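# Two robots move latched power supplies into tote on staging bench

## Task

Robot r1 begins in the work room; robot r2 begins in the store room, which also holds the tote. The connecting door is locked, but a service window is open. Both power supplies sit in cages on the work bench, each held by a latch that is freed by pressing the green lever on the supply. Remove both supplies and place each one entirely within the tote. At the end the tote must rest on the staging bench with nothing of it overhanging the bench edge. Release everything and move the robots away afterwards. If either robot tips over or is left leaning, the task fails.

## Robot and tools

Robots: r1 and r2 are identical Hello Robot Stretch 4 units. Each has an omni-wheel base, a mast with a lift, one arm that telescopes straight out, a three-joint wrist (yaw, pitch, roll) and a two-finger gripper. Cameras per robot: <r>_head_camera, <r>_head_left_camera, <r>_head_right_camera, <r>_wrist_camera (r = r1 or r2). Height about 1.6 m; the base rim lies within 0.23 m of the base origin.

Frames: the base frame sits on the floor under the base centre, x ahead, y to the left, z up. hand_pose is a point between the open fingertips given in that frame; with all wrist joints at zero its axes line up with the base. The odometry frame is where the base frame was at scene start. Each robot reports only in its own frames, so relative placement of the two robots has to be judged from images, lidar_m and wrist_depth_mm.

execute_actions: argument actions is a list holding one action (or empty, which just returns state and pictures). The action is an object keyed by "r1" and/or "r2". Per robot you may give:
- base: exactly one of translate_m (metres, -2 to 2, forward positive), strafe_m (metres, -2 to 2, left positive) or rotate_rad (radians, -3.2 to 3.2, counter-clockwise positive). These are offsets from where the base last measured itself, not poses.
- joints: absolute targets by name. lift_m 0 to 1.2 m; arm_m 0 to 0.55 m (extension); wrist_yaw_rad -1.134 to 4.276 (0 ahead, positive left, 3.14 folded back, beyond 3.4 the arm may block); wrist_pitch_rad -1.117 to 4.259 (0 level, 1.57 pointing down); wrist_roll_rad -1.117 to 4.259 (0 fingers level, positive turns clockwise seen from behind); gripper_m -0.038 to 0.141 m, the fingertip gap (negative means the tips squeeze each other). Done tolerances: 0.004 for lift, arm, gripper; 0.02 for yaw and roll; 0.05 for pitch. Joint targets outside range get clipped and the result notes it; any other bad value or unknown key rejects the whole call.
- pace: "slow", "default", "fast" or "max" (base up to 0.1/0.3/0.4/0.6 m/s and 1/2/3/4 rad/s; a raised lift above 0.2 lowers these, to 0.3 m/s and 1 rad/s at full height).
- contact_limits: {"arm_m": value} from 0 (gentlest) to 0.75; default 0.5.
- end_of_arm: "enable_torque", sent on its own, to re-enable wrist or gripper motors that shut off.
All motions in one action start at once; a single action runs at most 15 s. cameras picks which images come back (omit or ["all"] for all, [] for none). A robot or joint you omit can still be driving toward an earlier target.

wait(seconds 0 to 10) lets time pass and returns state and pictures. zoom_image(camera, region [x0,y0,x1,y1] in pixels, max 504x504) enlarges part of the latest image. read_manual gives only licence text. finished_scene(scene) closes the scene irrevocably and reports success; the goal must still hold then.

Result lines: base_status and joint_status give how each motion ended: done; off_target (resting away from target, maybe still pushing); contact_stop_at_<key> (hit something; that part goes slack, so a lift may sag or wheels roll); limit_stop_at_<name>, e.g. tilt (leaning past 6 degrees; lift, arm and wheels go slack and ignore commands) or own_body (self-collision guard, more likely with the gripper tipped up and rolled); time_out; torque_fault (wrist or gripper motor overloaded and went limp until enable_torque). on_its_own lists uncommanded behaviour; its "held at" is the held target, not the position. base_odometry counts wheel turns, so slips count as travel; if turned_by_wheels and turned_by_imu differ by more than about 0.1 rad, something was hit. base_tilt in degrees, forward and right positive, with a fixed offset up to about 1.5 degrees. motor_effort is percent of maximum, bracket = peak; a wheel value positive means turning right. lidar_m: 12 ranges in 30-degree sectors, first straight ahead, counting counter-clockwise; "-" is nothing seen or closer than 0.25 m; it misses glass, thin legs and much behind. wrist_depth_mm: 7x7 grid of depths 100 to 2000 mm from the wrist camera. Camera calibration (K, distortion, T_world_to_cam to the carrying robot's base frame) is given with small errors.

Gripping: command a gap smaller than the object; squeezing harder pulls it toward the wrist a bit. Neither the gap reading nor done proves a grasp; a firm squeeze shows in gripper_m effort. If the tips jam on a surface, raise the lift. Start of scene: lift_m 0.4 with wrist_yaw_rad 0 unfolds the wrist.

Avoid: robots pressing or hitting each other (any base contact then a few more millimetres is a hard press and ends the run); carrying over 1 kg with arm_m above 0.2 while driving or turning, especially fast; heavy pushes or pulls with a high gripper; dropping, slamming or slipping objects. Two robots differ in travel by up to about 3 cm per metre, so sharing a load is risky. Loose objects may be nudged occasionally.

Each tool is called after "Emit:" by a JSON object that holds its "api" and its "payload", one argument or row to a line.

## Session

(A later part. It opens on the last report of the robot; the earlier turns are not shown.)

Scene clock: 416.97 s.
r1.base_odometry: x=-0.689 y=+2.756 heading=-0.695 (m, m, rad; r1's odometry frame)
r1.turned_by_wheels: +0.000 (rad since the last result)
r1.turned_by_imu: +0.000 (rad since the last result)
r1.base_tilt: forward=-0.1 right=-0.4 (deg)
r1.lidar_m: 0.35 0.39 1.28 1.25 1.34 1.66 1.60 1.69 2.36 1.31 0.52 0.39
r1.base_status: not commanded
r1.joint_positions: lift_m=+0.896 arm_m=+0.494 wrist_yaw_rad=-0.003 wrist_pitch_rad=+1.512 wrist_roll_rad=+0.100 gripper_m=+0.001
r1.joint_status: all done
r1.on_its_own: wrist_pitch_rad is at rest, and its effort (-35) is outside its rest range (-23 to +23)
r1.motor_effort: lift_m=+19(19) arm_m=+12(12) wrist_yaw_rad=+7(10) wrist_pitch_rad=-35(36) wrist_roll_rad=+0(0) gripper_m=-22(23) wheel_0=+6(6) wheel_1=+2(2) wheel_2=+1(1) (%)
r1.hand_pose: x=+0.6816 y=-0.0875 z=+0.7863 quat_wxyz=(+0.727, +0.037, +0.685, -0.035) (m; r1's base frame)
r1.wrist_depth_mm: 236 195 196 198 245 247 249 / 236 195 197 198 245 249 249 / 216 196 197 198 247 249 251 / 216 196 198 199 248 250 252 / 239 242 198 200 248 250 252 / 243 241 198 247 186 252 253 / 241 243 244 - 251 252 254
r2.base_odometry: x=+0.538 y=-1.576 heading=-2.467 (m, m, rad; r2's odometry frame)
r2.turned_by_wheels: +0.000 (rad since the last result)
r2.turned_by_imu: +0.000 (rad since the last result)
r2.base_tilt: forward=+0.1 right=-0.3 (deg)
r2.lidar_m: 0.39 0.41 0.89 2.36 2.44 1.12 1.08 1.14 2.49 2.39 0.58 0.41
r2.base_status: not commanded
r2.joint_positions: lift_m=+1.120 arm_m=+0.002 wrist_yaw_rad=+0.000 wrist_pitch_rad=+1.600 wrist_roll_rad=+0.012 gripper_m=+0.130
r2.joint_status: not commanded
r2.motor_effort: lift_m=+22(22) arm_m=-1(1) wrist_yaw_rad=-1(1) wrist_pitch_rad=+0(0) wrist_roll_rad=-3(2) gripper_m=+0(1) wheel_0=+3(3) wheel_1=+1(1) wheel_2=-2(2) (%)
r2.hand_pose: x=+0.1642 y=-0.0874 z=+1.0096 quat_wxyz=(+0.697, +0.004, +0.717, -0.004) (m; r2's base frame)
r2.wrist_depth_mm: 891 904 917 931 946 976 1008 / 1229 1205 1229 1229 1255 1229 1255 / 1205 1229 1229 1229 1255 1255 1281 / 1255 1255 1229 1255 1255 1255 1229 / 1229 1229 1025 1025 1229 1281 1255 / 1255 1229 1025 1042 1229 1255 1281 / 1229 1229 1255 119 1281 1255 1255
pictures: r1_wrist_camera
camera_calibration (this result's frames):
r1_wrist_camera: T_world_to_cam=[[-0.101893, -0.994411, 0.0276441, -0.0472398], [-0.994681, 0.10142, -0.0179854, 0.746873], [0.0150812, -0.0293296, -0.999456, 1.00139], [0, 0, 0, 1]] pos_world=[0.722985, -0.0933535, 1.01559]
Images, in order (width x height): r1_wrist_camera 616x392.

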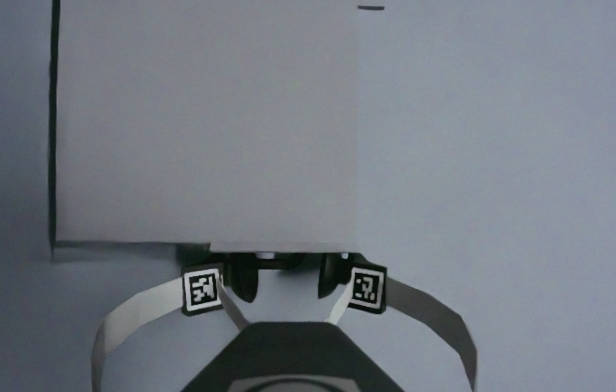

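Emit:
{"api": "execute_actions", "payload": {
  "actions": [
    {"r1":{"joints":{"gripper_m":-0.038,"lift_m":0.887},"pace":"slow"}}
  ],
  "cameras": ["r1_wrist_camera"]
}}

Emit:
{"api": "execute_actions", "payload": {
  "actions": [
    {"r1":{"joints":{"arm_m":0.478},"pace":"slow"}}
  ],
  "cameras": ["r1_wrist_camera"]
}}

Emit:
{"api": "zoom_image", "payload": {
  "camera": "r1_wrist_camera",
  "region": [170, 210, 420, 330]
}}

Scene clock: 418.60 s.
r1.base_odometry: x=-0.689 y=+2.756 heading=-0.695 (m, m, rad; r1's odometry frame)
r1.turned_by_wheels: +0.000 (rad since the last result)
r1.turned_by_imu: +0.000 (rad since the last result)
r1.base_tilt: forward=-0.1 right=-0.4 (deg)
r1.lidar_m: 0.34 0.43 1.30 1.24 1.32 1.67 1.58 1.67 2.41 1.30 0.54 0.40
r1.base_status: not commanded
r1.joint_positions: lift_m=+0.887 arm_m=+0.494 wrist_yaw_rad=-0.004 wrist_pitch_rad=+1.512 wrist_roll_rad=+0.100 gripper_m=-0.037
r1.joint_status: all done
r1.on_its_own: wrist_pitch_rad is at rest, and its effort (-36) is outside its rest range (-23 to +23)
r1.motor_effort: lift_m=+20(20) arm_m=+12(12) wrist_yaw_rad=+9(11) wrist_pitch_rad=-36(39) wrist_roll_rad=-1(1) gripper_m=-27(29) wheel_0=+6(7) wheel_1=+2(2) wheel_2=+1(1) (%)
r1.hand_pose: x=+0.6813 y=-0.0875 z=+0.7773 quat_wxyz=(+0.726, +0.038, +0.685, -0.036) (m; r1's base frame)
r1.wrist_depth_mm: 185 185 187 189 235 238 240 / 185 185 187 190 236 238 241 / 208 186 187 190 239 240 242 / 208 187 188 191 238 240 243 / 229 231 190 191 239 242 244 / 231 165 196 236 182 241 245 / 233 234 236 - 241 243 247
r2.base_odometry: x=+0.538 y=-1.576 heading=-2.467 (m, m, rad; r2's odometry frame)
r2.turned_by_wheels: +0.000 (rad since the last result)
r2.turned_by_imu: +0.000 (rad since the last result)
r2.base_tilt: forward=+0.1 right=-0.1 (deg)
r2.lidar_m: 0.41 0.42 0.91 2.34 2.44 1.13 1.07 1.15 2.47 2.38 0.60 0.43
r2.base_status: not commanded
r2.joint_positions: lift_m=+1.120 arm_m=+0.002 wrist_yaw_rad=+0.000 wrist_pitch_rad=+1.600 wrist_roll_rad=+0.012 gripper_m=+0.130
r2.joint_status: not commanded
r2.motor_effort: lift_m=+22(22) arm_m=+0(1) wrist_yaw_rad=-1(1) wrist_pitch_rad=-1(0) wrist_roll_rad=-2(1) gripper_m=+0(2) wheel_0=+3(3) wheel_1=+1(1) wheel_2=-3(3) (%)
r2.hand_pose: x=+0.1642 y=-0.0874 z=+1.0096 quat_wxyz=(+0.697, +0.004, +0.717, -0.004) (m; r2's base frame)
r2.wrist_depth_mm: 891 891 904 917 946 960 1008 / 1205 1229 1255 1255 1255 1255 1229 / 1229 1229 1229 1255 1255 1255 1255 / 1205 1229 1229 1229 1255 1255 1255 / 1229 1229 1025 1025 1255 1255 1255 / 1229 1229 1025 1042 1281 1229 1281 / 1229 1255 1229 120 1255 1255 1255
pictures: r1_wrist_camera
camera_calibration (this result's frames):
r1_wrist_camera: T_world_to_cam=[[-0.102615, -0.994335, 0.027719, -0.0465901], [-0.994618, 0.102164, -0.0172308, 0.74587], [0.0143013, -0.029338, -0.999467, 0.992918], [0, 0, 0, 1]] pos_world=[0.722875, -0.0933968, 1.00653]
Images, in order (width x height): r1_wrist_camera 616x392.

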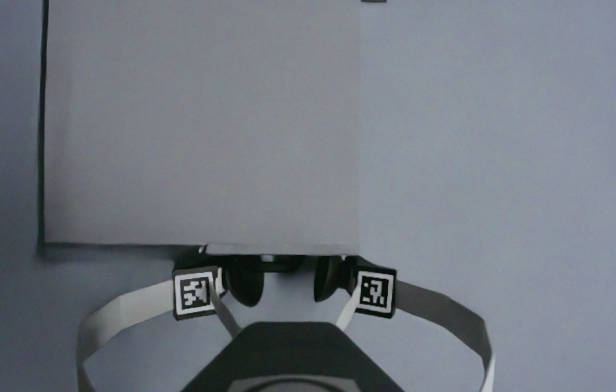

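Scene clock: 419.73 s.
r1.base_odometry: x=-0.689 y=+2.756 heading=-0.695 (m, m, rad; r1's odometry frame)
r1.turned_by_wheels: +0.000 (rad since the last result)
r1.turned_by_imu: +0.001 (rad since the last result)
r1.base_tilt: forward=+0.0 right=-0.4 (deg)
r1.lidar_m: 0.36 0.40 1.28 1.25 1.34 1.66 1.60 1.67 2.40 1.37 0.53 0.37
r1.base_status: not commanded
r1.joint_positions: lift_m=+0.887 arm_m=+0.480 wrist_yaw_rad=+0.004 wrist_pitch_rad=+1.489 wrist_roll_rad=+0.100 gripper_m=-0.037
r1.joint_status: all done
r1.on_its_own: wrist_yaw_rad is at rest, and its effort (-15) is outside its rest range (-13 to +13); wrist_pitch_rad is at rest, and its effort (+32) is outside its rest range (-23 to +23)
r1.motor_effort: lift_m=+21(21) arm_m=-13(11) wrist_yaw_rad=-15(13) wrist_pitch_rad=+32(36) wrist_roll_rad=-1(3) gripper_m=-28(29) wheel_0=+6(7) wheel_1=+2(3) wheel_2=+6(6) (%)
r1.hand_pose: x=+0.6751 y=-0.0873 z=+0.7776 quat_wxyz=(+0.735, +0.035, +0.677, -0.032) (m; r1's base frame)
r1.wrist_depth_mm: 212 191 193 195 243 246 247 / 190 190 192 194 243 245 245 / 211 191 192 194 243 245 247 / 211 190 192 194 241 243 245 / 232 234 192 198 241 243 246 / 233 163 194 239 185 243 245 / 231 235 236 - 241 244 244
r2.base_odometry: x=+0.538 y=-1.576 heading=-2.467 (m, m, rad; r2's odometry frame)
r2.turned_by_wheels: +0.000 (rad since the last result)
r2.turned_by_imu: +0.000 (rad since the last result)
r2.base_tilt: forward=+0.1 right=-0.2 (deg)
r2.lidar_m: 0.40 0.38 0.87 2.34 2.45 1.13 1.07 1.16 2.49 2.36 0.61 0.43
r2.base_status: not commanded
r2.joint_positions: lift_m=+1.120 arm_m=+0.002 wrist_yaw_rad=+0.000 wrist_pitch_rad=+1.600 wrist_roll_rad=+0.012 gripper_m=+0.130
r2.joint_status: not commanded
r2.motor_effort: lift_m=+23(23) arm_m=-1(1) wrist_yaw_rad=-1(1) wrist_pitch_rad=-1(0) wrist_roll_rad=+0(1) gripper_m=+0(3) wheel_0=+3(3) wheel_1=+1(1) wheel_2=-2(2) (%)
r2.hand_pose: x=+0.1642 y=-0.0874 z=+1.0096 quat_wxyz=(+0.697, +0.004, +0.717, -0.004) (m; r2's base frame)
r2.wrist_depth_mm: 878 891 904 931 946 960 1008 / 1205 1229 1255 1229 1229 1255 1255 / 1229 1255 1255 1255 1255 1255 1229 / 1229 1205 1229 1229 1255 1255 1255 / 1229 1255 1025 1025 1255 1255 1255 / 1229 1229 1025 1042 1281 1255 1255 / 1229 1255 1229 119 1255 1255 1255
pictures: r1_wrist_camera
camera_calibration (this result's frames):
r1_wrist_camera: T_world_to_cam=[[-0.0957225, -0.995086, 0.0253266, -0.0499252], [-0.994676, 0.0946456, -0.0407622, 0.757418], [0.0381649, -0.0290937, -0.998848, 0.976811], [0, 0, 0, 1]] pos_world=[0.711327, -0.0929472, 1.00782]
Images, in order (width x height): r1_wrist_camera 616x392.

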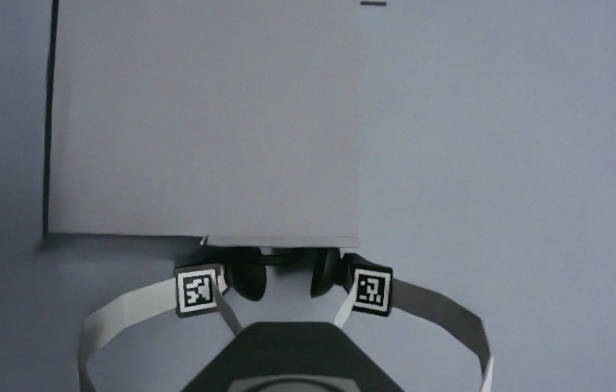

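Region (170, 210, 420, 330) of r1_wrist_camera's 616x392 image, scaled by 2.016; it fills the top 242 rows of this view, and the rest is white.

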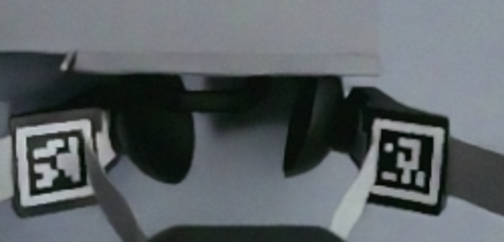

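Better: 32% and holding. Continue.

Emit:
{"api": "execute_actions", "payload": {
  "actions": [
    {"r1":{"joints":{"arm_m":0.475},"pace":"slow"}}
  ],
  "cameras": ["r1_wrist_camera"]
}}

Emit:
{"api": "zoom_image", "payload": {
  "camera": "r1_wrist_camera",
  "region": [170, 210, 420, 330]
}}

Scene clock: 420.43 s.
r1.base_odometry: x=-0.689 y=+2.756 heading=-0.695 (m, m, rad; r1's odometry frame)
r1.turned_by_wheels: +0.000 (rad since the last result)
r1.turned_by_imu: +0.000 (rad since the last result)
r1.base_tilt: forward=+0.0 right=-0.4 (deg)
r1.lidar_m: 0.37 0.39 1.28 1.24 1.34 1.65 1.59 1.69 2.37 1.35 0.51 0.41
r1.base_status: not commanded
r1.joint_positions: lift_m=+0.887 arm_m=+0.477 wrist_yaw_rad=+0.004 wrist_pitch_rad=+1.492 wrist_roll_rad=+0.100 gripper_m=-0.037
r1.joint_status: all done
r1.motor_effort: lift_m=+20(21) arm_m=-12(12) wrist_yaw_rad=-13(14) wrist_pitch_rad=+21(33) wrist_roll_rad=-2(2) gripper_m=-27(27) wheel_0=+6(6) wheel_1=+2(2) wheel_2=+6(7) (%)
r1.hand_pose: x=+0.6711 y=-0.0873 z=+0.7776 quat_wxyz=(+0.734, +0.035, +0.678, -0.033) (m; r1's base frame)
r1.wrist_depth_mm: 190 191 192 195 242 246 248 / 190 191 192 194 241 245 246 / 211 189 192 194 242 244 244 / 212 190 192 195 242 244 246 / 234 236 209 209 240 244 245 / 233 168 200 238 183 244 245 / 232 235 236 - 241 244 245
r2.base_odometry: x=+0.538 y=-1.576 heading=-2.467 (m, m, rad; r2's odometry frame)
r2.turned_by_wheels: +0.000 (rad since the last result)
r2.turned_by_imu: +0.000 (rad since the last result)
r2.base_tilt: forward=+0.1 right=-0.1 (deg)
r2.lidar_m: 0.40 0.41 0.88 2.33 2.43 1.16 1.04 1.13 2.48 2.39 0.59 0.40
r2.base_status: not commanded
r2.joint_positions: lift_m=+1.120 arm_m=+0.002 wrist_yaw_rad=+0.000 wrist_pitch_rad=+1.600 wrist_roll_rad=+0.012 gripper_m=+0.130
r2.joint_status: not commanded
r2.motor_effort: lift_m=+22(22) arm_m=+0(0) wrist_yaw_rad=-1(1) wrist_pitch_rad=-1(0) wrist_roll_rad=-1(1) gripper_m=+0(1) wheel_0=+3(3) wheel_1=+1(1) wheel_2=-2(3) (%)
r2.hand_pose: x=+0.1642 y=-0.0874 z=+1.0096 quat_wxyz=(+0.697, +0.004, +0.717, -0.004) (m; r2's base frame)
r2.wrist_depth_mm: 878 891 904 931 946 960 1008 / 1182 1229 1229 1255 1229 1281 1255 / 1229 1229 1229 1229 1229 1255 1229 / 1229 1255 1229 1229 1255 1255 1255 / 1205 1255 1025 1025 1255 1229 1229 / 1229 1229 1025 1025 1255 1281 1281 / 1229 1229 1255 120 1255 1281 1255
pictures: r1_wrist_camera
camera_calibration (this result's frames):
r1_wrist_camera: T_world_to_cam=[[-0.0959389, -0.995057, 0.025619, -0.0503993], [-0.99476, 0.0949332, -0.0379473, 0.751325], [0.0353277, -0.0291254, -0.998951, 0.978875], [0, 0, 0, 1]] pos_world=[0.707972, -0.0929658, 1.00765]
Images, in order (width x height): r1_wrist_camera 616x392.

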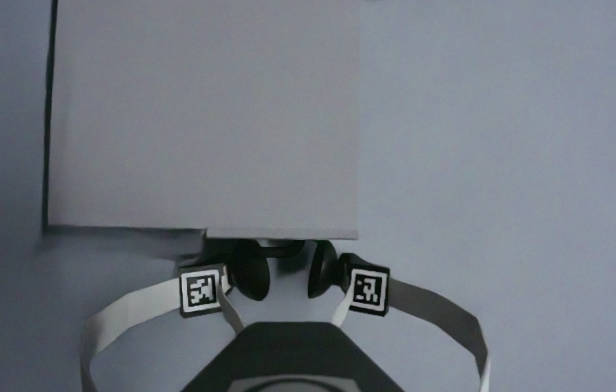

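Region (170, 210, 420, 330) of r1_wrist_camera's 616x392 image, scaled by 2.016; it fills the top 242 rows of this view, and the rest is white.

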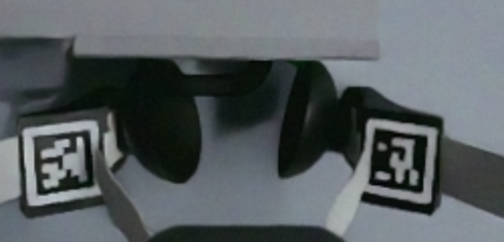

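Emit:
{"api": "execute_actions", "payload": {
  "actions": [
    {"r1":{"joints":{"arm_m":0.499},"pace":"slow"}}
  ],
  "cameras": ["r1_wrist_camera"]
}}

Emit:
{"api": "zoom_image", "payload": {
  "camera": "r1_wrist_camera",
  "region": [170, 210, 420, 330]
}}

Scene clock: 421.83 s.
r1.base_odometry: x=-0.689 y=+2.756 heading=-0.695 (m, m, rad; r1's odometry frame)
r1.turned_by_wheels: +0.000 (rad since the last result)
r1.turned_by_imu: +0.000 (rad since the last result)
r1.base_tilt: forward=-0.1 right=-0.4 (deg)
r1.lidar_m: 0.37 0.39 1.31 1.26 1.35 1.65 1.60 1.70 2.38 1.30 0.52 0.38
r1.base_status: not commanded
r1.joint_positions: lift_m=+0.887 arm_m=+0.496 wrist_yaw_rad=-0.007 wrist_pitch_rad=+1.525 wrist_roll_rad=+0.099 gripper_m=-0.037
r1.joint_status: all done
r1.on_its_own: wrist_yaw_rad is at rest, and its effort (+20) is outside its rest range (-13 to +13); wrist_pitch_rad is at rest, and its effort (-73) is outside its rest range (-23 to +23)
r1.motor_effort: lift_m=+21(21) arm_m=+16(15) wrist_yaw_rad=+20(20) wrist_pitch_rad=-73(72) wrist_roll_rad=+3(1) gripper_m=-25(26) wheel_0=+8(8) wheel_1=+4(4) wheel_2=-1(7) (%)
r1.hand_pose: x=+0.6797 y=-0.0875 z=+0.7770 quat_wxyz=(+0.722, +0.038, +0.690, -0.037) (m; r1's base frame)
r1.wrist_depth_mm: 182 183 185 187 234 236 237 / 182 184 186 187 236 237 240 / 184 185 186 189 236 238 240 / 185 186 189 189 237 241 243 / 229 233 192 193 239 241 244 / 232 171 193 238 185 244 245 / 233 236 236 - 242 244 246
r2.base_odometry: x=+0.538 y=-1.576 heading=-2.467 (m, m, rad; r2's odometry frame)
r2.turned_by_wheels: +0.000 (rad since the last result)
r2.turned_by_imu: +0.000 (rad since the last result)
r2.base_tilt: forward=+0.1 right=-0.2 (deg)
r2.lidar_m: 0.40 0.42 0.91 2.34 2.43 1.12 1.06 1.16 2.49 2.38 0.61 0.42
r2.base_status: not commanded
r2.joint_positions: lift_m=+1.120 arm_m=+0.002 wrist_yaw_rad=+0.000 wrist_pitch_rad=+1.600 wrist_roll_rad=+0.012 gripper_m=+0.130
r2.joint_status: not commanded
r2.motor_effort: lift_m=+22(23) arm_m=+0(1) wrist_yaw_rad=-1(1) wrist_pitch_rad=+0(0) wrist_roll_rad=-1(3) gripper_m=-1(1) wheel_0=+3(3) wheel_1=+1(1) wheel_2=-2(2) (%)
r2.hand_pose: x=+0.1642 y=-0.0874 z=+1.0096 quat_wxyz=(+0.697, +0.004, +0.717, -0.004) (m; r2's base frame)
r2.wrist_depth_mm: 878 891 917 931 931 976 1008 / 1229 1229 1229 1229 1229 1255 1281 / 1229 1205 1229 1255 1255 1255 1281 / 1229 1229 1229 1229 1229 1255 1281 / 1229 1255 1025 1025 1255 1255 1255 / 1229 1229 1025 1008 1255 1255 1255 / 1229 1229 1229 120 1255 1281 1255
pictures: r1_wrist_camera
camera_calibration (this result's frames):
r1_wrist_camera: T_world_to_cam=[[-0.105317, -0.994017, 0.0289649, -0.0458816], [-0.994437, 0.10522, -0.00486606, 0.734802], [0.00178926, -0.0293163, -0.999569, 1.00123], [0, 0, 0, 1]] pos_world=[0.724091, -0.0935705, 1.0057]
Images, in order (width x height): r1_wrist_camera 616x392.

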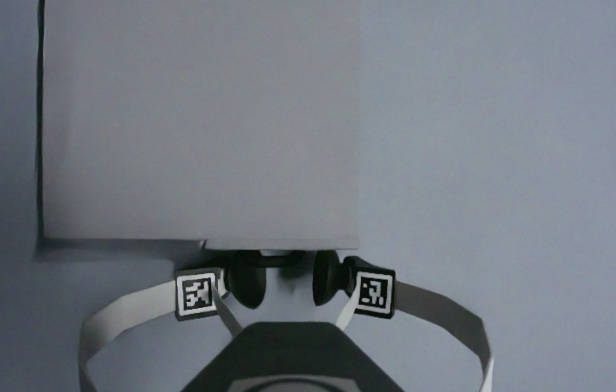

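Region (170, 210, 420, 330) of r1_wrist_camera's 616x392 image, scaled by 2.016; it fills the top 242 rows of this view, and the rest is white.

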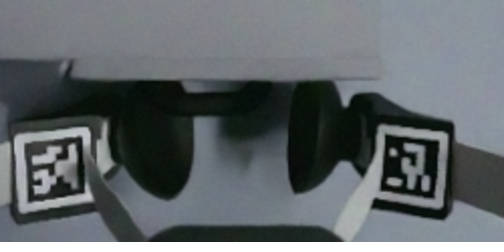

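Emit:
{"api": "execute_actions", "payload": {
  "actions": [
    {"r1":{"joints":{"gripper_m":0.04,"lift_m":0.905,"arm_m":0.494},"pace":"slow"}}
  ],
  "cameras": ["r1_wrist_camera"]
}}

Emit:
{"api": "zoom_image", "payload": {
  "camera": "r1_wrist_camera",
  "region": [170, 210, 420, 330]
}}

Scene clock: 424.67 s.
r1.base_odometry: x=-0.689 y=+2.756 heading=-0.695 (m, m, rad; r1's odometry frame)
r1.turned_by_wheels: +0.000 (rad since the last result)
r1.turned_by_imu: +0.000 (rad since the last result)
r1.base_tilt: forward=+0.0 right=-0.4 (deg)
r1.lidar_m: 0.35 0.39 1.32 1.27 1.33 1.66 1.61 1.68 2.36 1.33 0.54 0.40
r1.base_status: not commanded
r1.joint_positions: lift_m=+0.905 arm_m=+0.495 wrist_yaw_rad=-0.003 wrist_pitch_rad=+1.512 wrist_roll_rad=+0.099 gripper_m=+0.040
r1.joint_status: all done
r1.on_its_own: wrist_pitch_rad is at rest, and its effort (-36) is outside its rest range (-23 to +23)
r1.motor_effort: lift_m=+22(33) arm_m=-4(15) wrist_yaw_rad=+7(20) wrist_pitch_rad=-36(72) wrist_roll_rad=+5(2) gripper_m=-7(30) wheel_0=+8(9) wheel_1=+3(4) wheel_2=+0(1) (%)
r1.hand_pose: x=+0.6822 y=-0.0875 z=+0.7951 quat_wxyz=(+0.727, +0.037, +0.685, -0.035) (m; r1's base frame)
r1.wrist_depth_mm: 247 206 208 209 256 259 262 / 248 206 208 210 258 258 264 / 248 206 209 211 258 260 263 / 247 207 208 210 258 262 265 / 251 253 210 212 260 263 264 / 251 252 195 257 198 262 265 / 251 253 255 - 263 263 266
r2.base_odometry: x=+0.538 y=-1.576 heading=-2.467 (m, m, rad; r2's odometry frame)
r2.turned_by_wheels: +0.000 (rad since the last result)
r2.turned_by_imu: +0.001 (rad since the last result)
r2.base_tilt: forward=+0.2 right=-0.2 (deg)
r2.lidar_m: 0.39 0.41 0.91 2.33 2.44 1.12 1.07 1.13 2.48 2.40 0.60 0.41
r2.base_status: not commanded
r2.joint_positions: lift_m=+1.120 arm_m=+0.002 wrist_yaw_rad=+0.000 wrist_pitch_rad=+1.600 wrist_roll_rad=+0.012 gripper_m=+0.130
r2.joint_status: not commanded
r2.motor_effort: lift_m=+22(23) arm_m=+0(0) wrist_yaw_rad=-1(1) wrist_pitch_rad=+0(0) wrist_roll_rad=-3(0) gripper_m=-1(1) wheel_0=+3(3) wheel_1=+1(1) wheel_2=-2(2) (%)
r2.hand_pose: x=+0.1642 y=-0.0874 z=+1.0096 quat_wxyz=(+0.697, +0.004, +0.717, -0.004) (m; r2's base frame)
r2.wrist_depth_mm: 891 891 917 931 946 960 1008 / 1182 1229 1229 1229 1255 1229 1255 / 1205 1229 1229 1229 1255 1229 1255 / 1229 1255 1229 1255 1229 1255 1281 / 1229 1229 1042 1042 1255 1255 1281 / 1229 1255 1025 1042 1255 1255 1255 / 1229 1255 1229 119 1229 1281 1281
pictures: r1_wrist_camera
camera_calibration (this result's frames):
r1_wrist_camera: T_world_to_cam=[[-0.101501, -0.994449, 0.0277107, -0.0477436], [-0.994727, 0.101038, -0.0176034, 0.747352], [0.0147059, -0.0293514, -0.999461, 1.01042], [0, 0, 0, 1]] pos_world=[0.723706, -0.0933327, 1.02435]
Images, in order (width x height): r1_wrist_camera 616x392.

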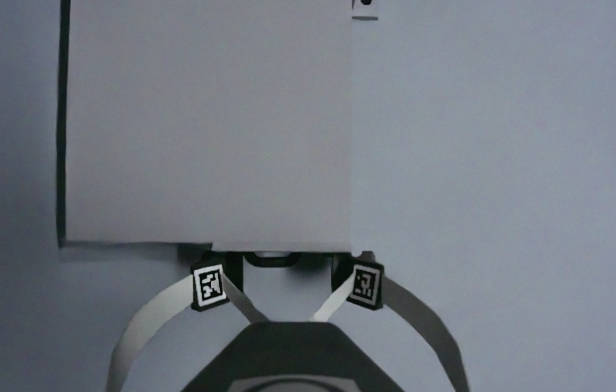

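Region (170, 210, 420, 330) of r1_wrist_camera's 616x392 image, scaled by 2.016; it fills the top 242 rows of this view, and the rest is white.

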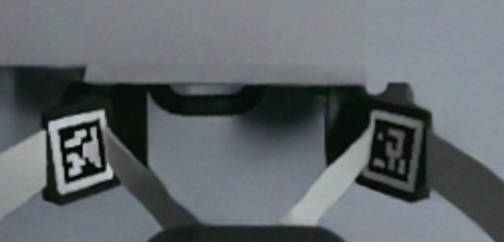

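Emit:
{"api": "execute_actions", "payload": {
  "actions": [
    {"r1":{"base":{"strafe_m":-0.010},"joints":{"gripper_m":0.0,"lift_m":0.895,"arm_m":0.497},"pace":"slow"}}
  ],
  "cameras": ["r1_wrist_camera"]
}}

Emit:
{"api": "execute_actions", "payload": {
  "actions": [
    {"r1":{"joints":{"gripper_m":-0.038,"lift_m":0.886},"pace":"slow"}}
  ],
  "cameras": ["r1_wrist_camera"]
}}

Emit:
{"api": "zoom_image", "payload": {
  "camera": "r1_wrist_camera",
  "region": [150, 210, 400, 330]
}}

Scene clock: 426.63 s.
r1.base_odometry: x=-0.696 y=+2.749 heading=-0.693 (m, m, rad; r1's odometry frame)
r1.turned_by_wheels: +0.002 (rad since the last result)
r1.turned_by_imu: +0.002 (rad since the last result)
r1.base_tilt: forward=-0.1 right=-0.4 (deg)
r1.lidar_m: 0.36 0.41 1.31 1.26 1.34 1.61 1.59 1.69 2.40 1.32 0.54 0.39
r1.base_status: done
r1.joint_positions: lift_m=+0.895 arm_m=+0.495 wrist_yaw_rad=-0.002 wrist_pitch_rad=+1.513 wrist_roll_rad=+0.099 gripper_m=+0.001
r1.joint_status: all done
r1.on_its_own: wrist_pitch_rad is at rest, and its effort (-39) is outside its rest range (-23 to +23)
r1.motor_effort: lift_m=+20(21) arm_m=+12(12) wrist_yaw_rad=+5(8) wrist_pitch_rad=-39(42) wrist_roll_rad=+0(4) gripper_m=-22(21) wheel_0=+13(13) wheel_1=+6(7) wheel_2=+4(3) (%)
r1.hand_pose: x=+0.6821 y=-0.0875 z=+0.7851 quat_wxyz=(+0.726, +0.037, +0.686, -0.035) (m; r1's base frame)
r1.wrist_depth_mm: 191 192 193 194 243 244 245 / 191 193 194 196 242 245 247 / 215 193 195 196 244 245 247 / 215 194 195 196 244 246 247 / 238 240 196 197 245 247 249 / 238 174 208 244 187 249 250 / 240 242 244 - 249 249 252
r2.base_odometry: x=+0.538 y=-1.576 heading=-2.467 (m, m, rad; r2's odometry frame)
r2.turned_by_wheels: +0.000 (rad since the last result)
r2.turned_by_imu: +0.000 (rad since the last result)
r2.base_tilt: forward=+0.1 right=-0.1 (deg)
r2.lidar_m: 0.39 0.42 0.87 2.33 2.43 1.14 1.06 1.13 2.47 2.38 0.59 0.41
r2.base_status: not commanded
r2.joint_positions: lift_m=+1.120 arm_m=+0.002 wrist_yaw_rad=+0.000 wrist_pitch_rad=+1.600 wrist_roll_rad=+0.012 gripper_m=+0.130
r2.joint_status: not commanded
r2.motor_effort: lift_m=+22(23) arm_m=-1(0) wrist_yaw_rad=-1(1) wrist_pitch_rad=+0(1) wrist_roll_rad=-1(2) gripper_m=-1(0) wheel_0=+3(3) wheel_1=+1(1) wheel_2=-2(2) (%)
r2.hand_pose: x=+0.1642 y=-0.0874 z=+1.0096 quat_wxyz=(+0.697, +0.004, +0.717, -0.004) (m; r2's base frame)
r2.wrist_depth_mm: 878 904 917 931 946 976 1008 / 1205 1229 1229 1255 1229 1229 1255 / 1229 1255 1255 1229 1229 1255 1281 / 1229 1229 1229 1229 1229 1255 1281 / 1229 1229 1025 1025 1229 1255 1255 / 1229 1229 1042 1025 1255 1255 1281 / 1255 1255 1255 120 1281 1255 1281
pictures: r1_wrist_camera
camera_calibration (this result's frames):
r1_wrist_camera: T_world_to_cam=[[-0.100142, -0.994583, 0.0278556, -0.0485137], [-0.994882, 0.0997143, -0.0163586, 0.74609], [0.0134924, -0.0293513, -0.999478, 1.00134], [0, 0, 0, 1]] pos_world=[0.723903, -0.0932563, 1.01437]
Images, in order (width x height): r1_wrist_camera 616x392.

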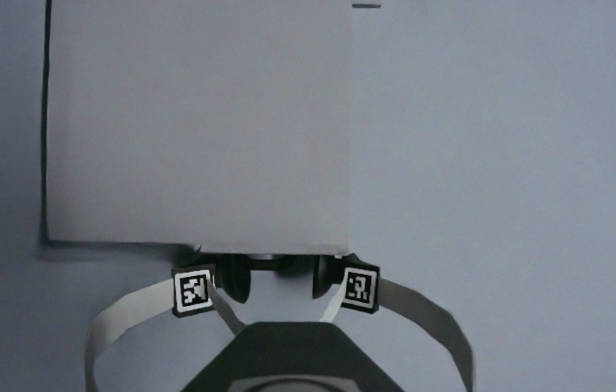

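Scene clock: 428.07 s.
r1.base_odometry: x=-0.696 y=+2.749 heading=-0.693 (m, m, rad; r1's odometry frame)
r1.turned_by_wheels: +0.000 (rad since the last result)
r1.turned_by_imu: +0.000 (rad since the last result)
r1.base_tilt: forward=+0.0 right=-0.3 (deg)
r1.lidar_m: 0.36 0.41 1.29 1.27 1.35 1.66 1.60 1.69 2.41 1.31 0.54 0.39
r1.base_status: not commanded
r1.joint_positions: lift_m=+0.886 arm_m=+0.495 wrist_yaw_rad=-0.003 wrist_pitch_rad=+1.514 wrist_roll_rad=+0.099 gripper_m=-0.037
r1.joint_status: all done
r1.on_its_own: wrist_pitch_rad is at rest, and its effort (-42) is outside its rest range (-23 to +23)
r1.motor_effort: lift_m=+21(20) arm_m=+12(12) wrist_yaw_rad=+8(8) wrist_pitch_rad=-42(45) wrist_roll_rad=+0(1) gripper_m=-28(29) wheel_0=+14(13) wheel_1=+6(6) wheel_2=+4(4) (%)
r1.hand_pose: x=+0.6818 y=-0.0875 z=+0.7761 quat_wxyz=(+0.726, +0.037, +0.686, -0.035) (m; r1's base frame)
r1.wrist_depth_mm: 182 182 184 186 232 234 235 / 182 183 185 186 234 235 236 / 183 183 185 187 234 236 238 / 183 185 186 187 235 236 239 / 229 230 187 189 236 239 239 / 231 169 202 234 182 239 240 / 231 233 234 - 239 239 242
r2.base_odometry: x=+0.538 y=-1.576 heading=-2.467 (m, m, rad; r2's odometry frame)
r2.turned_by_wheels: +0.000 (rad since the last result)
r2.turned_by_imu: +0.000 (rad since the last result)
r2.base_tilt: forward=+0.1 right=-0.2 (deg)
r2.lidar_m: 0.37 0.43 0.88 2.34 2.43 1.14 1.06 1.15 2.48 2.37 0.58 0.42
r2.base_status: not commanded
r2.joint_positions: lift_m=+1.120 arm_m=+0.002 wrist_yaw_rad=+0.000 wrist_pitch_rad=+1.600 wrist_roll_rad=+0.012 gripper_m=+0.130
r2.joint_status: not commanded
r2.motor_effort: lift_m=+23(23) arm_m=-1(0) wrist_yaw_rad=-1(1) wrist_pitch_rad=+0(0) wrist_roll_rad=-2(2) gripper_m=-1(1) wheel_0=+3(3) wheel_1=+1(1) wheel_2=-2(2) (%)
r2.hand_pose: x=+0.1642 y=-0.0874 z=+1.0096 quat_wxyz=(+0.697, +0.004, +0.717, -0.004) (m; r2's base frame)
r2.wrist_depth_mm: 878 891 917 917 946 976 1008 / 1229 1205 1229 1255 1255 1229 1255 / 1229 1229 1229 1255 1255 1255 1255 / 1255 1229 1229 1255 1255 1255 1255 / 1205 1255 1008 1042 1255 1255 1255 / 1229 1229 1025 1025 1255 1281 1255 / 1229 1229 1255 119 1255 1255 1255
pictures: r1_wrist_camera
camera_calibration (this result's frames):
r1_wrist_camera: T_world_to_cam=[[-0.100928, -0.994501, 0.0279501, -0.0478395], [-0.994815, 0.100527, -0.0153981, 0.744883], [0.0125037, -0.0293593, -0.999491, 0.992994], [0, 0, 0, 1]] pos_world=[0.723776, -0.0933036, 1.00529]
Images, in order (width x height): r1_wrist_camera 616x392.

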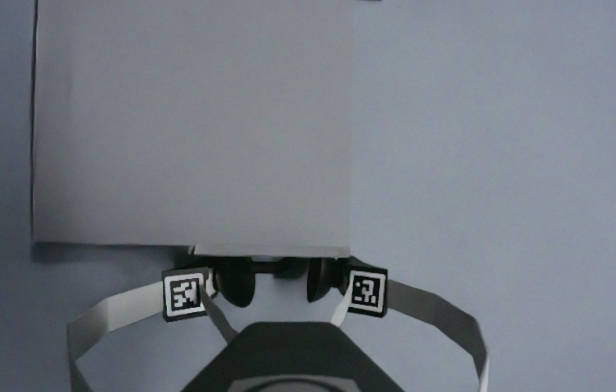

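Region (150, 210, 400, 330) of r1_wrist_camera's 616x392 image, scaled by 2.016; it fills the top 242 rows of this view, and the rest is white.

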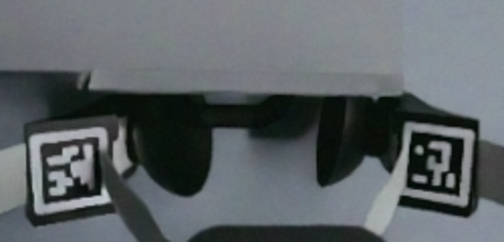

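Emit:
{"api": "execute_actions", "payload": {
  "actions": [
    {"r1":{"joints":{"arm_m":0.477},"pace":"slow"}}
  ],
  "cameras": ["r1_wrist_camera"]
}}

Emit:
{"api": "zoom_image", "payload": {
  "camera": "r1_wrist_camera",
  "region": [150, 210, 400, 330]
}}

Scene clock: 429.33 s.
r1.base_odometry: x=-0.696 y=+2.749 heading=-0.693 (m, m, rad; r1's odometry frame)
r1.turned_by_wheels: +0.000 (rad since the last result)
r1.turned_by_imu: +0.000 (rad since the last result)
r1.base_tilt: forward=+0.0 right=-0.3 (deg)
r1.lidar_m: 0.34 0.39 1.30 1.25 1.35 1.65 1.58 1.69 2.40 1.32 0.49 0.40
r1.base_status: not commanded
r1.joint_positions: lift_m=+0.886 arm_m=+0.479 wrist_yaw_rad=+0.004 wrist_pitch_rad=+1.492 wrist_roll_rad=+0.100 gripper_m=-0.037
r1.joint_status: all done
r1.motor_effort: lift_m=+22(22) arm_m=-11(12) wrist_yaw_rad=-13(14) wrist_pitch_rad=+21(42) wrist_roll_rad=+0(1) gripper_m=-27(28) wheel_0=+12(13) wheel_1=+4(6) wheel_2=+10(10) (%)
r1.hand_pose: x=+0.6729 y=-0.0873 z=+0.7764 quat_wxyz=(+0.733, +0.035, +0.678, -0.032) (m; r1's base frame)
r1.wrist_depth_mm: 188 189 191 192 239 241 244 / 189 189 191 192 239 241 242 / 187 189 190 193 238 240 243 / 188 189 190 191 239 241 242 / 234 234 191 195 238 241 242 / 231 166 206 236 183 241 243 / 232 234 236 - 238 241 243
r2.base_odometry: x=+0.538 y=-1.576 heading=-2.467 (m, m, rad; r2's odometry frame)
r2.turned_by_wheels: +0.000 (rad since the last result)
r2.turned_by_imu: +0.000 (rad since the last result)
r2.base_tilt: forward=+0.2 right=-0.3 (deg)
r2.lidar_m: 0.39 0.42 0.89 2.35 2.42 1.11 1.07 1.15 2.47 2.37 0.59 0.42
r2.base_status: not commanded
r2.joint_positions: lift_m=+1.120 arm_m=+0.002 wrist_yaw_rad=+0.000 wrist_pitch_rad=+1.600 wrist_roll_rad=+0.012 gripper_m=+0.130
r2.joint_status: not commanded
r2.motor_effort: lift_m=+23(23) arm_m=-1(1) wrist_yaw_rad=-1(1) wrist_pitch_rad=+0(1) wrist_roll_rad=+0(1) gripper_m=-1(0) wheel_0=+3(3) wheel_1=+1(1) wheel_2=-2(2) (%)
r2.hand_pose: x=+0.1642 y=-0.0874 z=+1.0096 quat_wxyz=(+0.697, +0.004, +0.717, -0.004) (m; r2's base frame)
r2.wrist_depth_mm: 878 904 904 931 946 976 1008 / 1205 1205 1229 1229 1255 1255 1255 / 1229 1255 1229 1255 1229 1255 1281 / 1205 1205 1255 1229 1255 1255 1255 / 1229 1255 1042 1042 1255 1255 1255 / 1255 1205 1042 1025 1229 1281 1255 / 1229 1229 1229 120 1255 1255 1255
pictures: r1_wrist_camera
camera_calibration (this result's frames):
r1_wrist_camera: T_world_to_cam=[[-0.0954638, -0.995101, 0.025719, -0.0506033], [-0.994833, 0.0944775, -0.0371685, 0.752397], [0.0345565, -0.0291344, -0.998978, 0.978226], [0, 0, 0, 1]] pos_world=[0.709874, -0.0929399, 1.00649]
Images, in order (width x height): r1_wrist_camera 616x392.

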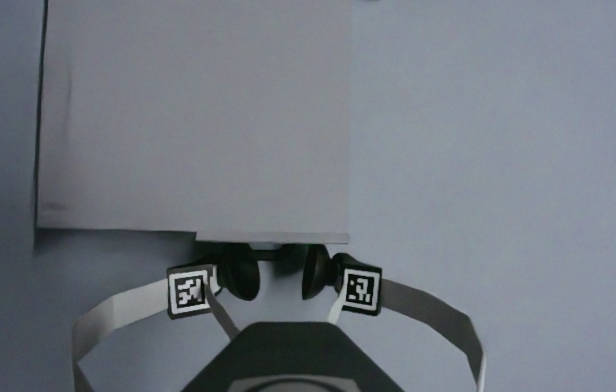

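Region (150, 210, 400, 330) of r1_wrist_camera's 616x392 image, scaled by 2.016; it fills the top 242 rows of this view, and the rest is white.

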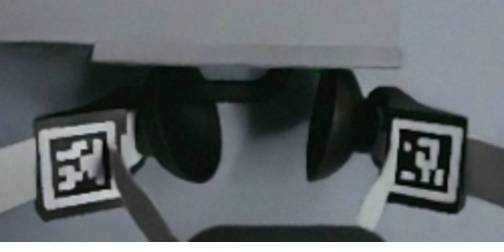

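Emit:
{"api": "execute_actions", "payload": {
  "actions": [
    {"r1":{"base":{"strafe_m":0.008},"joints":{"gripper_m":0.04,"lift_m":0.908,"arm_m":0.486},"pace":"slow"}}
  ],
  "cameras": []
}}

Emit:
{"api": "execute_actions", "payload": {
  "actions": [
    {"r1":{"joints":{"arm_m":0.497,"lift_m":0.906},"pace":"slow"}}
  ],
  "cameras": ["r1_wrist_camera"]
}}

Emit:
{"api": "zoom_image", "payload": {
  "camera": "r1_wrist_camera",
  "region": [170, 210, 420, 330]
}}

Scene clock: 432.20 s.
r1.base_odometry: x=-0.691 y=+2.755 heading=-0.693 (m, m, rad; r1's odometry frame)
r1.turned_by_wheels: +0.000 (rad since the last result)
r1.turned_by_imu: +0.000 (rad since the last result)
r1.base_tilt: forward=-0.1 right=-0.4 (deg)
r1.lidar_m: 0.37 0.38 1.27 1.24 1.34 1.66 1.60 1.70 2.36 1.34 0.51 0.38
r1.base_status: done
r1.joint_positions: lift_m=+0.908 arm_m=+0.484 wrist_yaw_rad=-0.004 wrist_pitch_rad=+1.512 wrist_roll_rad=+0.099 gripper_m=+0.040
r1.joint_status: all done
r1.on_its_own: wrist_pitch_rad is at rest, and its effort (-35) is outside its rest range (-23 to +23)
r1.motor_effort: lift_m=+21(29) arm_m=+12(12) wrist_yaw_rad=+10(12) wrist_pitch_rad=-35(49) wrist_roll_rad=+1(4) gripper_m=-2(30) wheel_0=+2(19) wheel_1=+2(9) wheel_2=-4(11) (%)
r1.hand_pose: x=+0.6715 y=-0.0875 z=+0.7981 quat_wxyz=(+0.727, +0.037, +0.685, -0.035) (m; r1's base frame)
r1.wrist_depth_mm: 249 206 210 211 259 264 264 / 249 208 210 211 259 262 267 / 250 208 211 213 260 264 265 / 252 210 211 213 263 264 266 / 252 254 223 258 264 265 267 / 253 255 194 259 194 266 268 / 253 256 257 - 264 267 270
r2.base_odometry: x=+0.538 y=-1.576 heading=-2.467 (m, m, rad; r2's odometry frame)
r2.turned_by_wheels: +0.000 (rad since the last result)
r2.turned_by_imu: +0.001 (rad since the last result)
r2.base_tilt: forward=+0.1 right=-0.2 (deg)
r2.lidar_m: 0.40 0.40 0.90 2.35 2.43 1.13 1.08 1.14 2.49 2.39 0.61 0.43
r2.base_status: not commanded
r2.joint_positions: lift_m=+1.120 arm_m=+0.002 wrist_yaw_rad=+0.000 wrist_pitch_rad=+1.600 wrist_roll_rad=+0.012 gripper_m=+0.130
r2.joint_status: not commanded
r2.motor_effort: lift_m=+23(22) arm_m=+0(0) wrist_yaw_rad=-1(1) wrist_pitch_rad=+0(0) wrist_roll_rad=-1(3) gripper_m=-2(1) wheel_0=+3(3) wheel_1=+1(1) wheel_2=-3(2) (%)
r2.hand_pose: x=+0.1642 y=-0.0874 z=+1.0096 quat_wxyz=(+0.697, +0.004, +0.717, -0.004) (m; r2's base frame)
r2.wrist_depth_mm: 878 904 917 931 946 976 1008 / 1229 1229 1229 1255 1255 1255 1255 / 1229 1229 1229 1229 1255 1229 1255 / 1229 1229 1255 1255 1255 1255 1255 / 1229 1205 1025 1025 1229 1281 1255 / 1255 1229 1025 1025 1255 1255 1281 / 1255 1229 1229 119 1255 1281 1255
pictures: none
No camera images: the call's "cameras" was empty. Leave "cameras" out to get every camera's image.

Scene clock: 433.13 s.
r1.base_odometry: x=-0.691 y=+2.755 heading=-0.693 (m, m, rad; r1's odometry frame)
r1.turned_by_wheels: +0.000 (rad since the last result)
r1.turned_by_imu: +0.000 (rad since the last result)
r1.base_tilt: forward=-0.1 right=-0.4 (deg)
r1.lidar_m: 0.37 0.39 1.29 1.27 1.36 1.64 1.60 1.69 2.36 1.39 0.52 0.39
r1.base_status: not commanded
r1.joint_positions: lift_m=+0.906 arm_m=+0.494 wrist_yaw_rad=-0.009 wrist_pitch_rad=+1.529 wrist_roll_rad=+0.099 gripper_m=+0.040
r1.joint_status: all done
r1.on_its_own: wrist_yaw_rad is at rest, and its effort (+26) is outside its rest range (-13 to +13); wrist_pitch_rad is at rest, and its effort (-83) is outside its rest range (-23 to +23)
r1.motor_effort: lift_m=+16(20) arm_m=+16(17) wrist_yaw_rad=+26(25) wrist_pitch_rad=-83(83) wrist_roll_rad=+0(0) gripper_m=-1(1) wheel_0=+2(2) wheel_1=+2(2) wheel_2=-6(6) (%)
r1.hand_pose: x=+0.6763 y=-0.0875 z=+0.7963 quat_wxyz=(+0.721, +0.039, +0.691, -0.038) (m; r1's base frame)
r1.wrist_depth_mm: 243 202 205 207 255 257 259 / 244 203 205 208 256 257 260 / 245 205 207 210 257 259 264 / 248 206 209 211 258 263 265 / 249 253 253 257 259 264 266 / 251 255 189 257 194 265 267 / 254 255 257 - 264 266 270
r2.base_odometry: x=+0.538 y=-1.576 heading=-2.467 (m, m, rad; r2's odometry frame)
r2.turned_by_wheels: +0.000 (rad since the last result)
r2.turned_by_imu: +0.000 (rad since the last result)
r2.base_tilt: forward=+0.1 right=-0.2 (deg)
r2.lidar_m: 0.38 0.41 0.90 2.32 2.43 1.13 1.03 1.14 2.46 2.37 0.59 0.43
r2.base_status: not commanded
r2.joint_positions: lift_m=+1.120 arm_m=+0.002 wrist_yaw_rad=+0.000 wrist_pitch_rad=+1.600 wrist_roll_rad=+0.012 gripper_m=+0.130
r2.joint_status: not commanded
r2.motor_effort: lift_m=+23(23) arm_m=+0(0) wrist_yaw_rad=-1(1) wrist_pitch_rad=+0(0) wrist_roll_rad=-4(1) gripper_m=+0(0) wheel_0=+3(3) wheel_1=+1(1) wheel_2=-3(2) (%)
r2.hand_pose: x=+0.1642 y=-0.0874 z=+1.0096 quat_wxyz=(+0.697, +0.004, +0.717, -0.004) (m; r2's base frame)
r2.wrist_depth_mm: 878 891 904 917 946 976 1008 / 1229 1229 1229 1229 1255 1255 1255 / 1229 1229 1229 1229 1229 1255 1281 / 1229 1229 1229 1255 1255 1229 1255 / 1255 1229 1042 1042 1255 1229 1255 / 1229 1229 1008 1025 1255 1281 1255 / 1229 1229 1229 119 1255 1281 1255
pictures: r1_wrist_camera
camera_calibration (this result's frames):
r1_wrist_camera: T_world_to_cam=[[-0.107407, -0.993782, 0.0293326, -0.0456728], [-0.994213, 0.107423, -0.00105427, 0.728531], [-0.00210327, -0.0292761, -0.999569, 1.0232], [0, 0, 0, 1]] pos_world=[0.721561, -0.0936941, 1.02487]
Images, in order (width x height): r1_wrist_camera 616x392.

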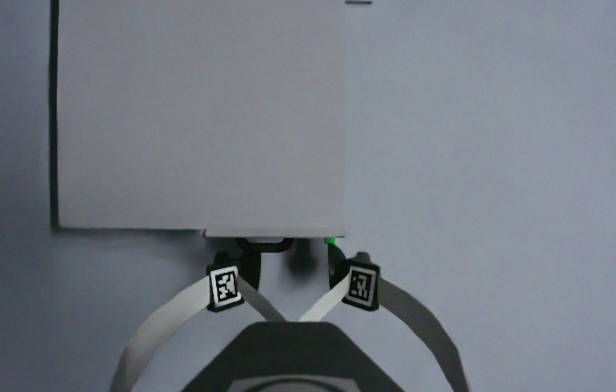

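Region (170, 210, 420, 330) of r1_wrist_camera's 616x392 image, scaled by 2.016; it fills the top 242 rows of this view, and the rest is white.

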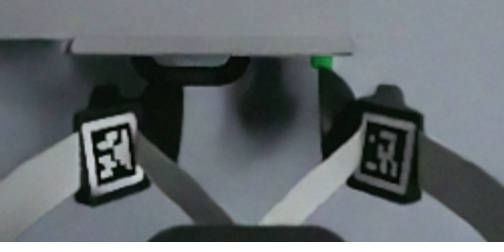

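Slipped off. Reset carefully.

Emit:
{"api": "execute_actions", "payload": {
  "actions": [
    {"r1":{"joints":{"arm_m":0.465}}}
  ],
  "cameras": []
}}

Emit:
{"api": "execute_actions", "payload": {
  "actions": [
    {"r1":{"joints":{"gripper_m":0.07,"lift_m":0.909}}}
  ],
  "cameras": []
}}

Emit:
{"api": "execute_actions", "payload": {
  "actions": [
    {"r1":{"joints":{"arm_m":0.486},"pace":"slow","contact_limits":{"arm_m":0.3}}}
  ],
  "cameras": ["r1_wrist_camera"]
}}

Scene clock: 434.13 s.
r1.base_odometry: x=-0.691 y=+2.755 heading=-0.693 (m, m, rad; r1's odometry frame)
r1.turned_by_wheels: +0.000 (rad since the last result)
r1.turned_by_imu: +0.001 (rad since the last result)
r1.base_tilt: forward=+0.0 right=-0.3 (deg)
r1.lidar_m: 0.36 0.41 1.32 1.23 1.33 1.63 1.60 1.70 2.36 1.32 0.52 0.37
r1.base_status: not commanded
r1.joint_positions: lift_m=+0.906 arm_m=+0.467 wrist_yaw_rad=+0.000 wrist_pitch_rad=+1.501 wrist_roll_rad=+0.100 gripper_m=+0.040
r1.joint_status: all done
r1.motor_effort: lift_m=+17(17) arm_m=-9(13) wrist_yaw_rad=-1(24) wrist_pitch_rad=-2(83) wrist_roll_rad=+0(0) gripper_m=-3(3) wheel_0=+2(2) wheel_1=+2(2) wheel_2=+0(6) (%)
r1.hand_pose: x=+0.6577 y=-0.0874 z=+0.7967 quat_wxyz=(+0.731, +0.037, +0.681, -0.034) (m; r1's base frame)
r1.wrist_depth_mm: 252 208 211 214 262 265 266 / 250 209 211 214 262 265 266 / 251 208 212 213 263 264 267 / 251 211 213 213 262 264 267 / 251 255 256 259 262 265 267 / 253 255 197 258 195 264 266 / 252 255 257 - 262 265 267
r2.base_odometry: x=+0.538 y=-1.576 heading=-2.467 (m, m, rad; r2's odometry frame)
r2.turned_by_wheels: +0.000 (rad since the last result)
r2.turned_by_imu: +0.000 (rad since the last result)
r2.base_tilt: forward=+0.1 right=-0.2 (deg)
r2.lidar_m: 0.40 0.42 0.87 2.35 2.42 1.15 1.06 1.15 2.49 2.39 0.60 0.40
r2.base_status: not commanded
r2.joint_positions: lift_m=+1.120 arm_m=+0.002 wrist_yaw_rad=+0.000 wrist_pitch_rad=+1.600 wrist_roll_rad=+0.012 gripper_m=+0.130
r2.joint_status: not commanded
r2.motor_effort: lift_m=+23(23) arm_m=-1(0) wrist_yaw_rad=-1(1) wrist_pitch_rad=+0(1) wrist_roll_rad=-2(3) gripper_m=+0(0) wheel_0=+3(3) wheel_1=+1(1) wheel_2=-2(2) (%)
r2.hand_pose: x=+0.1642 y=-0.0874 z=+1.0096 quat_wxyz=(+0.697, +0.004, +0.717, -0.004) (m; r2's base frame)
r2.wrist_depth_mm: 891 891 904 931 946 976 991 / 1229 1229 1229 1229 1229 1255 1229 / 1229 1255 1255 1255 1255 1255 1255 / 1229 1255 1229 1229 1255 1255 1281 / 1229 1229 1042 1042 1255 1255 1229 / 1229 1255 1008 1025 1229 1281 1255 / 1229 1229 1255 120 1255 1281 1255
pictures: none
No camera images: the call's "cameras" was empty. Leave "cameras" out to get every camera's image.

Scene clock: 435.20 s.
r1.base_odometry: x=-0.691 y=+2.755 heading=-0.693 (m, m, rad; r1's odometry frame)
r1.turned_by_wheels: +0.000 (rad since the last result)
r1.turned_by_imu: +0.000 (rad since the last result)
r1.base_tilt: forward=-0.1 right=-0.3 (deg)
r1.lidar_m: 0.36 0.40 1.30 1.25 1.32 1.64 1.60 1.71 2.41 1.33 0.56 0.39
r1.base_status: not commanded
r1.joint_positions: lift_m=+0.909 arm_m=+0.467 wrist_yaw_rad=+0.000 wrist_pitch_rad=+1.501 wrist_roll_rad=+0.100 gripper_m=+0.070
r1.joint_status: all done
r1.motor_effort: lift_m=+23(22) arm_m=-9(9) wrist_yaw_rad=-1(2) wrist_pitch_rad=-3(2) wrist_roll_rad=+0(0) gripper_m=-1(2) wheel_0=+1(2) wheel_1=+2(2) wheel_2=+0(0) (%)
r1.hand_pose: x=+0.6577 y=-0.0874 z=+0.7992 quat_wxyz=(+0.731, +0.037, +0.681, -0.034) (m; r1's base frame)
r1.wrist_depth_mm: 254 213 214 215 265 266 270 / 254 211 214 216 266 268 271 / 253 212 213 216 264 266 270 / 255 213 214 216 264 268 271 / 255 258 258 264 265 266 268 / 255 257 258 262 265 268 270 / 255 258 259 - 265 268 270
r2.base_odometry: x=+0.538 y=-1.576 heading=-2.467 (m, m, rad; r2's odometry frame)
r2.turned_by_wheels: +0.000 (rad since the last result)
r2.turned_by_imu: +0.000 (rad since the last result)
r2.base_tilt: forward=+0.2 right=-0.2 (deg)
r2.lidar_m: 0.38 0.40 0.87 2.34 2.45 1.10 1.04 1.14 2.49 2.39 0.59 0.42
r2.base_status: not commanded
r2.joint_positions: lift_m=+1.120 arm_m=+0.002 wrist_yaw_rad=+0.000 wrist_pitch_rad=+1.600 wrist_roll_rad=+0.012 gripper_m=+0.130
r2.joint_status: not commanded
r2.motor_effort: lift_m=+22(22) arm_m=-1(1) wrist_yaw_rad=-1(1) wrist_pitch_rad=-1(0) wrist_roll_rad=-2(1) gripper_m=-1(1) wheel_0=+3(3) wheel_1=+1(1) wheel_2=-3(2) (%)
r2.hand_pose: x=+0.1642 y=-0.0874 z=+1.0096 quat_wxyz=(+0.697, +0.004, +0.717, -0.004) (m; r2's base frame)
r2.wrist_depth_mm: 891 904 904 917 946 976 1008 / 1229 1229 1255 1229 1255 1255 1255 / 1229 1229 1229 1229 1229 1281 1255 / 1229 1255 1229 1229 1281 1255 1255 / 1205 1229 1025 1025 1255 1255 1255 / 1205 1205 1025 1025 1255 1255 1255 / 1255 1229 1255 120 1229 1255 1281
pictures: none
No camera images: the call's "cameras" was empty. Leave "cameras" out to get every camera's image.

Scene clock: 436.40 s.
r1.base_odometry: x=-0.691 y=+2.755 heading=-0.693 (m, m, rad; r1's odometry frame)
r1.turned_by_wheels: +0.000 (rad since the last result)
r1.turned_by_imu: +0.000 (rad since the last result)
r1.base_tilt: forward=+0.0 right=-0.4 (deg)
r1.lidar_m: 0.36 0.40 1.29 1.25 1.35 1.64 1.59 1.70 2.37 1.35 0.52 0.39
r1.base_status: not commanded
r1.joint_positions: lift_m=+0.909 arm_m=+0.484 wrist_yaw_rad=+0.000 wrist_pitch_rad=+1.501 wrist_roll_rad=+0.100 gripper_m=+0.070
r1.joint_status: all done
r1.motor_effort: lift_m=+23(23) arm_m=+9(9) wrist_yaw_rad=-1(0) wrist_pitch_rad=-2(2) wrist_roll_rad=+2(1) gripper_m=-3(2) wheel_0=+1(2) wheel_1=+2(2) wheel_2=+0(0) (%)
r1.contact_limits: arm_m 0.3
r1.hand_pose: x=+0.6755 y=-0.0874 z=+0.7992 quat_wxyz=(+0.731, +0.036, +0.681, -0.034) (m; r1's base frame)
r1.wrist_depth_mm: 255 212 214 216 265 266 268 / 255 211 213 216 265 266 271 / 254 213 214 216 264 266 270 / 254 211 214 216 265 267 268 / 254 257 216 262 265 268 270 / 255 256 258 262 264 267 270 / 255 257 260 - 265 268 270
r2.base_odometry: x=+0.538 y=-1.576 heading=-2.467 (m, m, rad; r2's odometry frame)
r2.turned_by_wheels: +0.000 (rad since the last result)
r2.turned_by_imu: +0.000 (rad since the last result)
r2.base_tilt: forward=+0.1 right=-0.2 (deg)
r2.lidar_m: 0.40 0.42 0.89 2.35 2.42 1.11 1.06 1.15 2.48 2.39 0.60 0.42
r2.base_status: not commanded
r2.joint_positions: lift_m=+1.120 arm_m=+0.002 wrist_yaw_rad=+0.000 wrist_pitch_rad=+1.600 wrist_roll_rad=+0.012 gripper_m=+0.130
r2.joint_status: not commanded
r2.motor_effort: lift_m=+23(22) arm_m=+0(1) wrist_yaw_rad=-1(1) wrist_pitch_rad=+0(0) wrist_roll_rad=-3(1) gripper_m=+0(0) wheel_0=+3(3) wheel_1=+1(1) wheel_2=-2(2) (%)
r2.hand_pose: x=+0.1642 y=-0.0874 z=+1.0096 quat_wxyz=(+0.697, +0.004, +0.717, -0.004) (m; r2's base frame)
r2.wrist_depth_mm: 878 904 904 931 960 976 1008 / 1229 1229 1229 1229 1281 1255 1281 / 1255 1255 1255 1255 1229 1229 1255 / 1229 1229 1229 1255 1255 1229 1255 / 1229 1229 1025 1025 1255 1281 1255 / 1255 1255 1025 1042 1281 1255 1255 / 1205 1255 1229 120 1229 1255 1281
pictures: r1_wrist_camera
camera_calibration (this result's frames):
r1_wrist_camera: T_world_to_cam=[[-0.0992499, -0.994709, 0.0265406, -0.0490929], [-0.994714, 0.0984736, -0.0291164, 0.749763], [0.0263488, -0.0292901, -0.999224, 1.00661], [0, 0, 0, 1]] pos_world=[0.714404, -0.0931811, 1.02896]
Images, in order (width x height): r1_wrist_camera 616x392.

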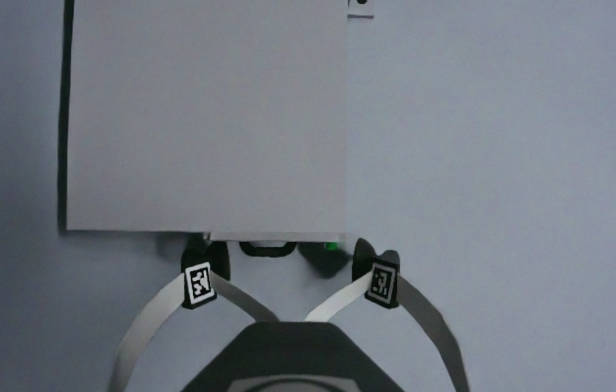

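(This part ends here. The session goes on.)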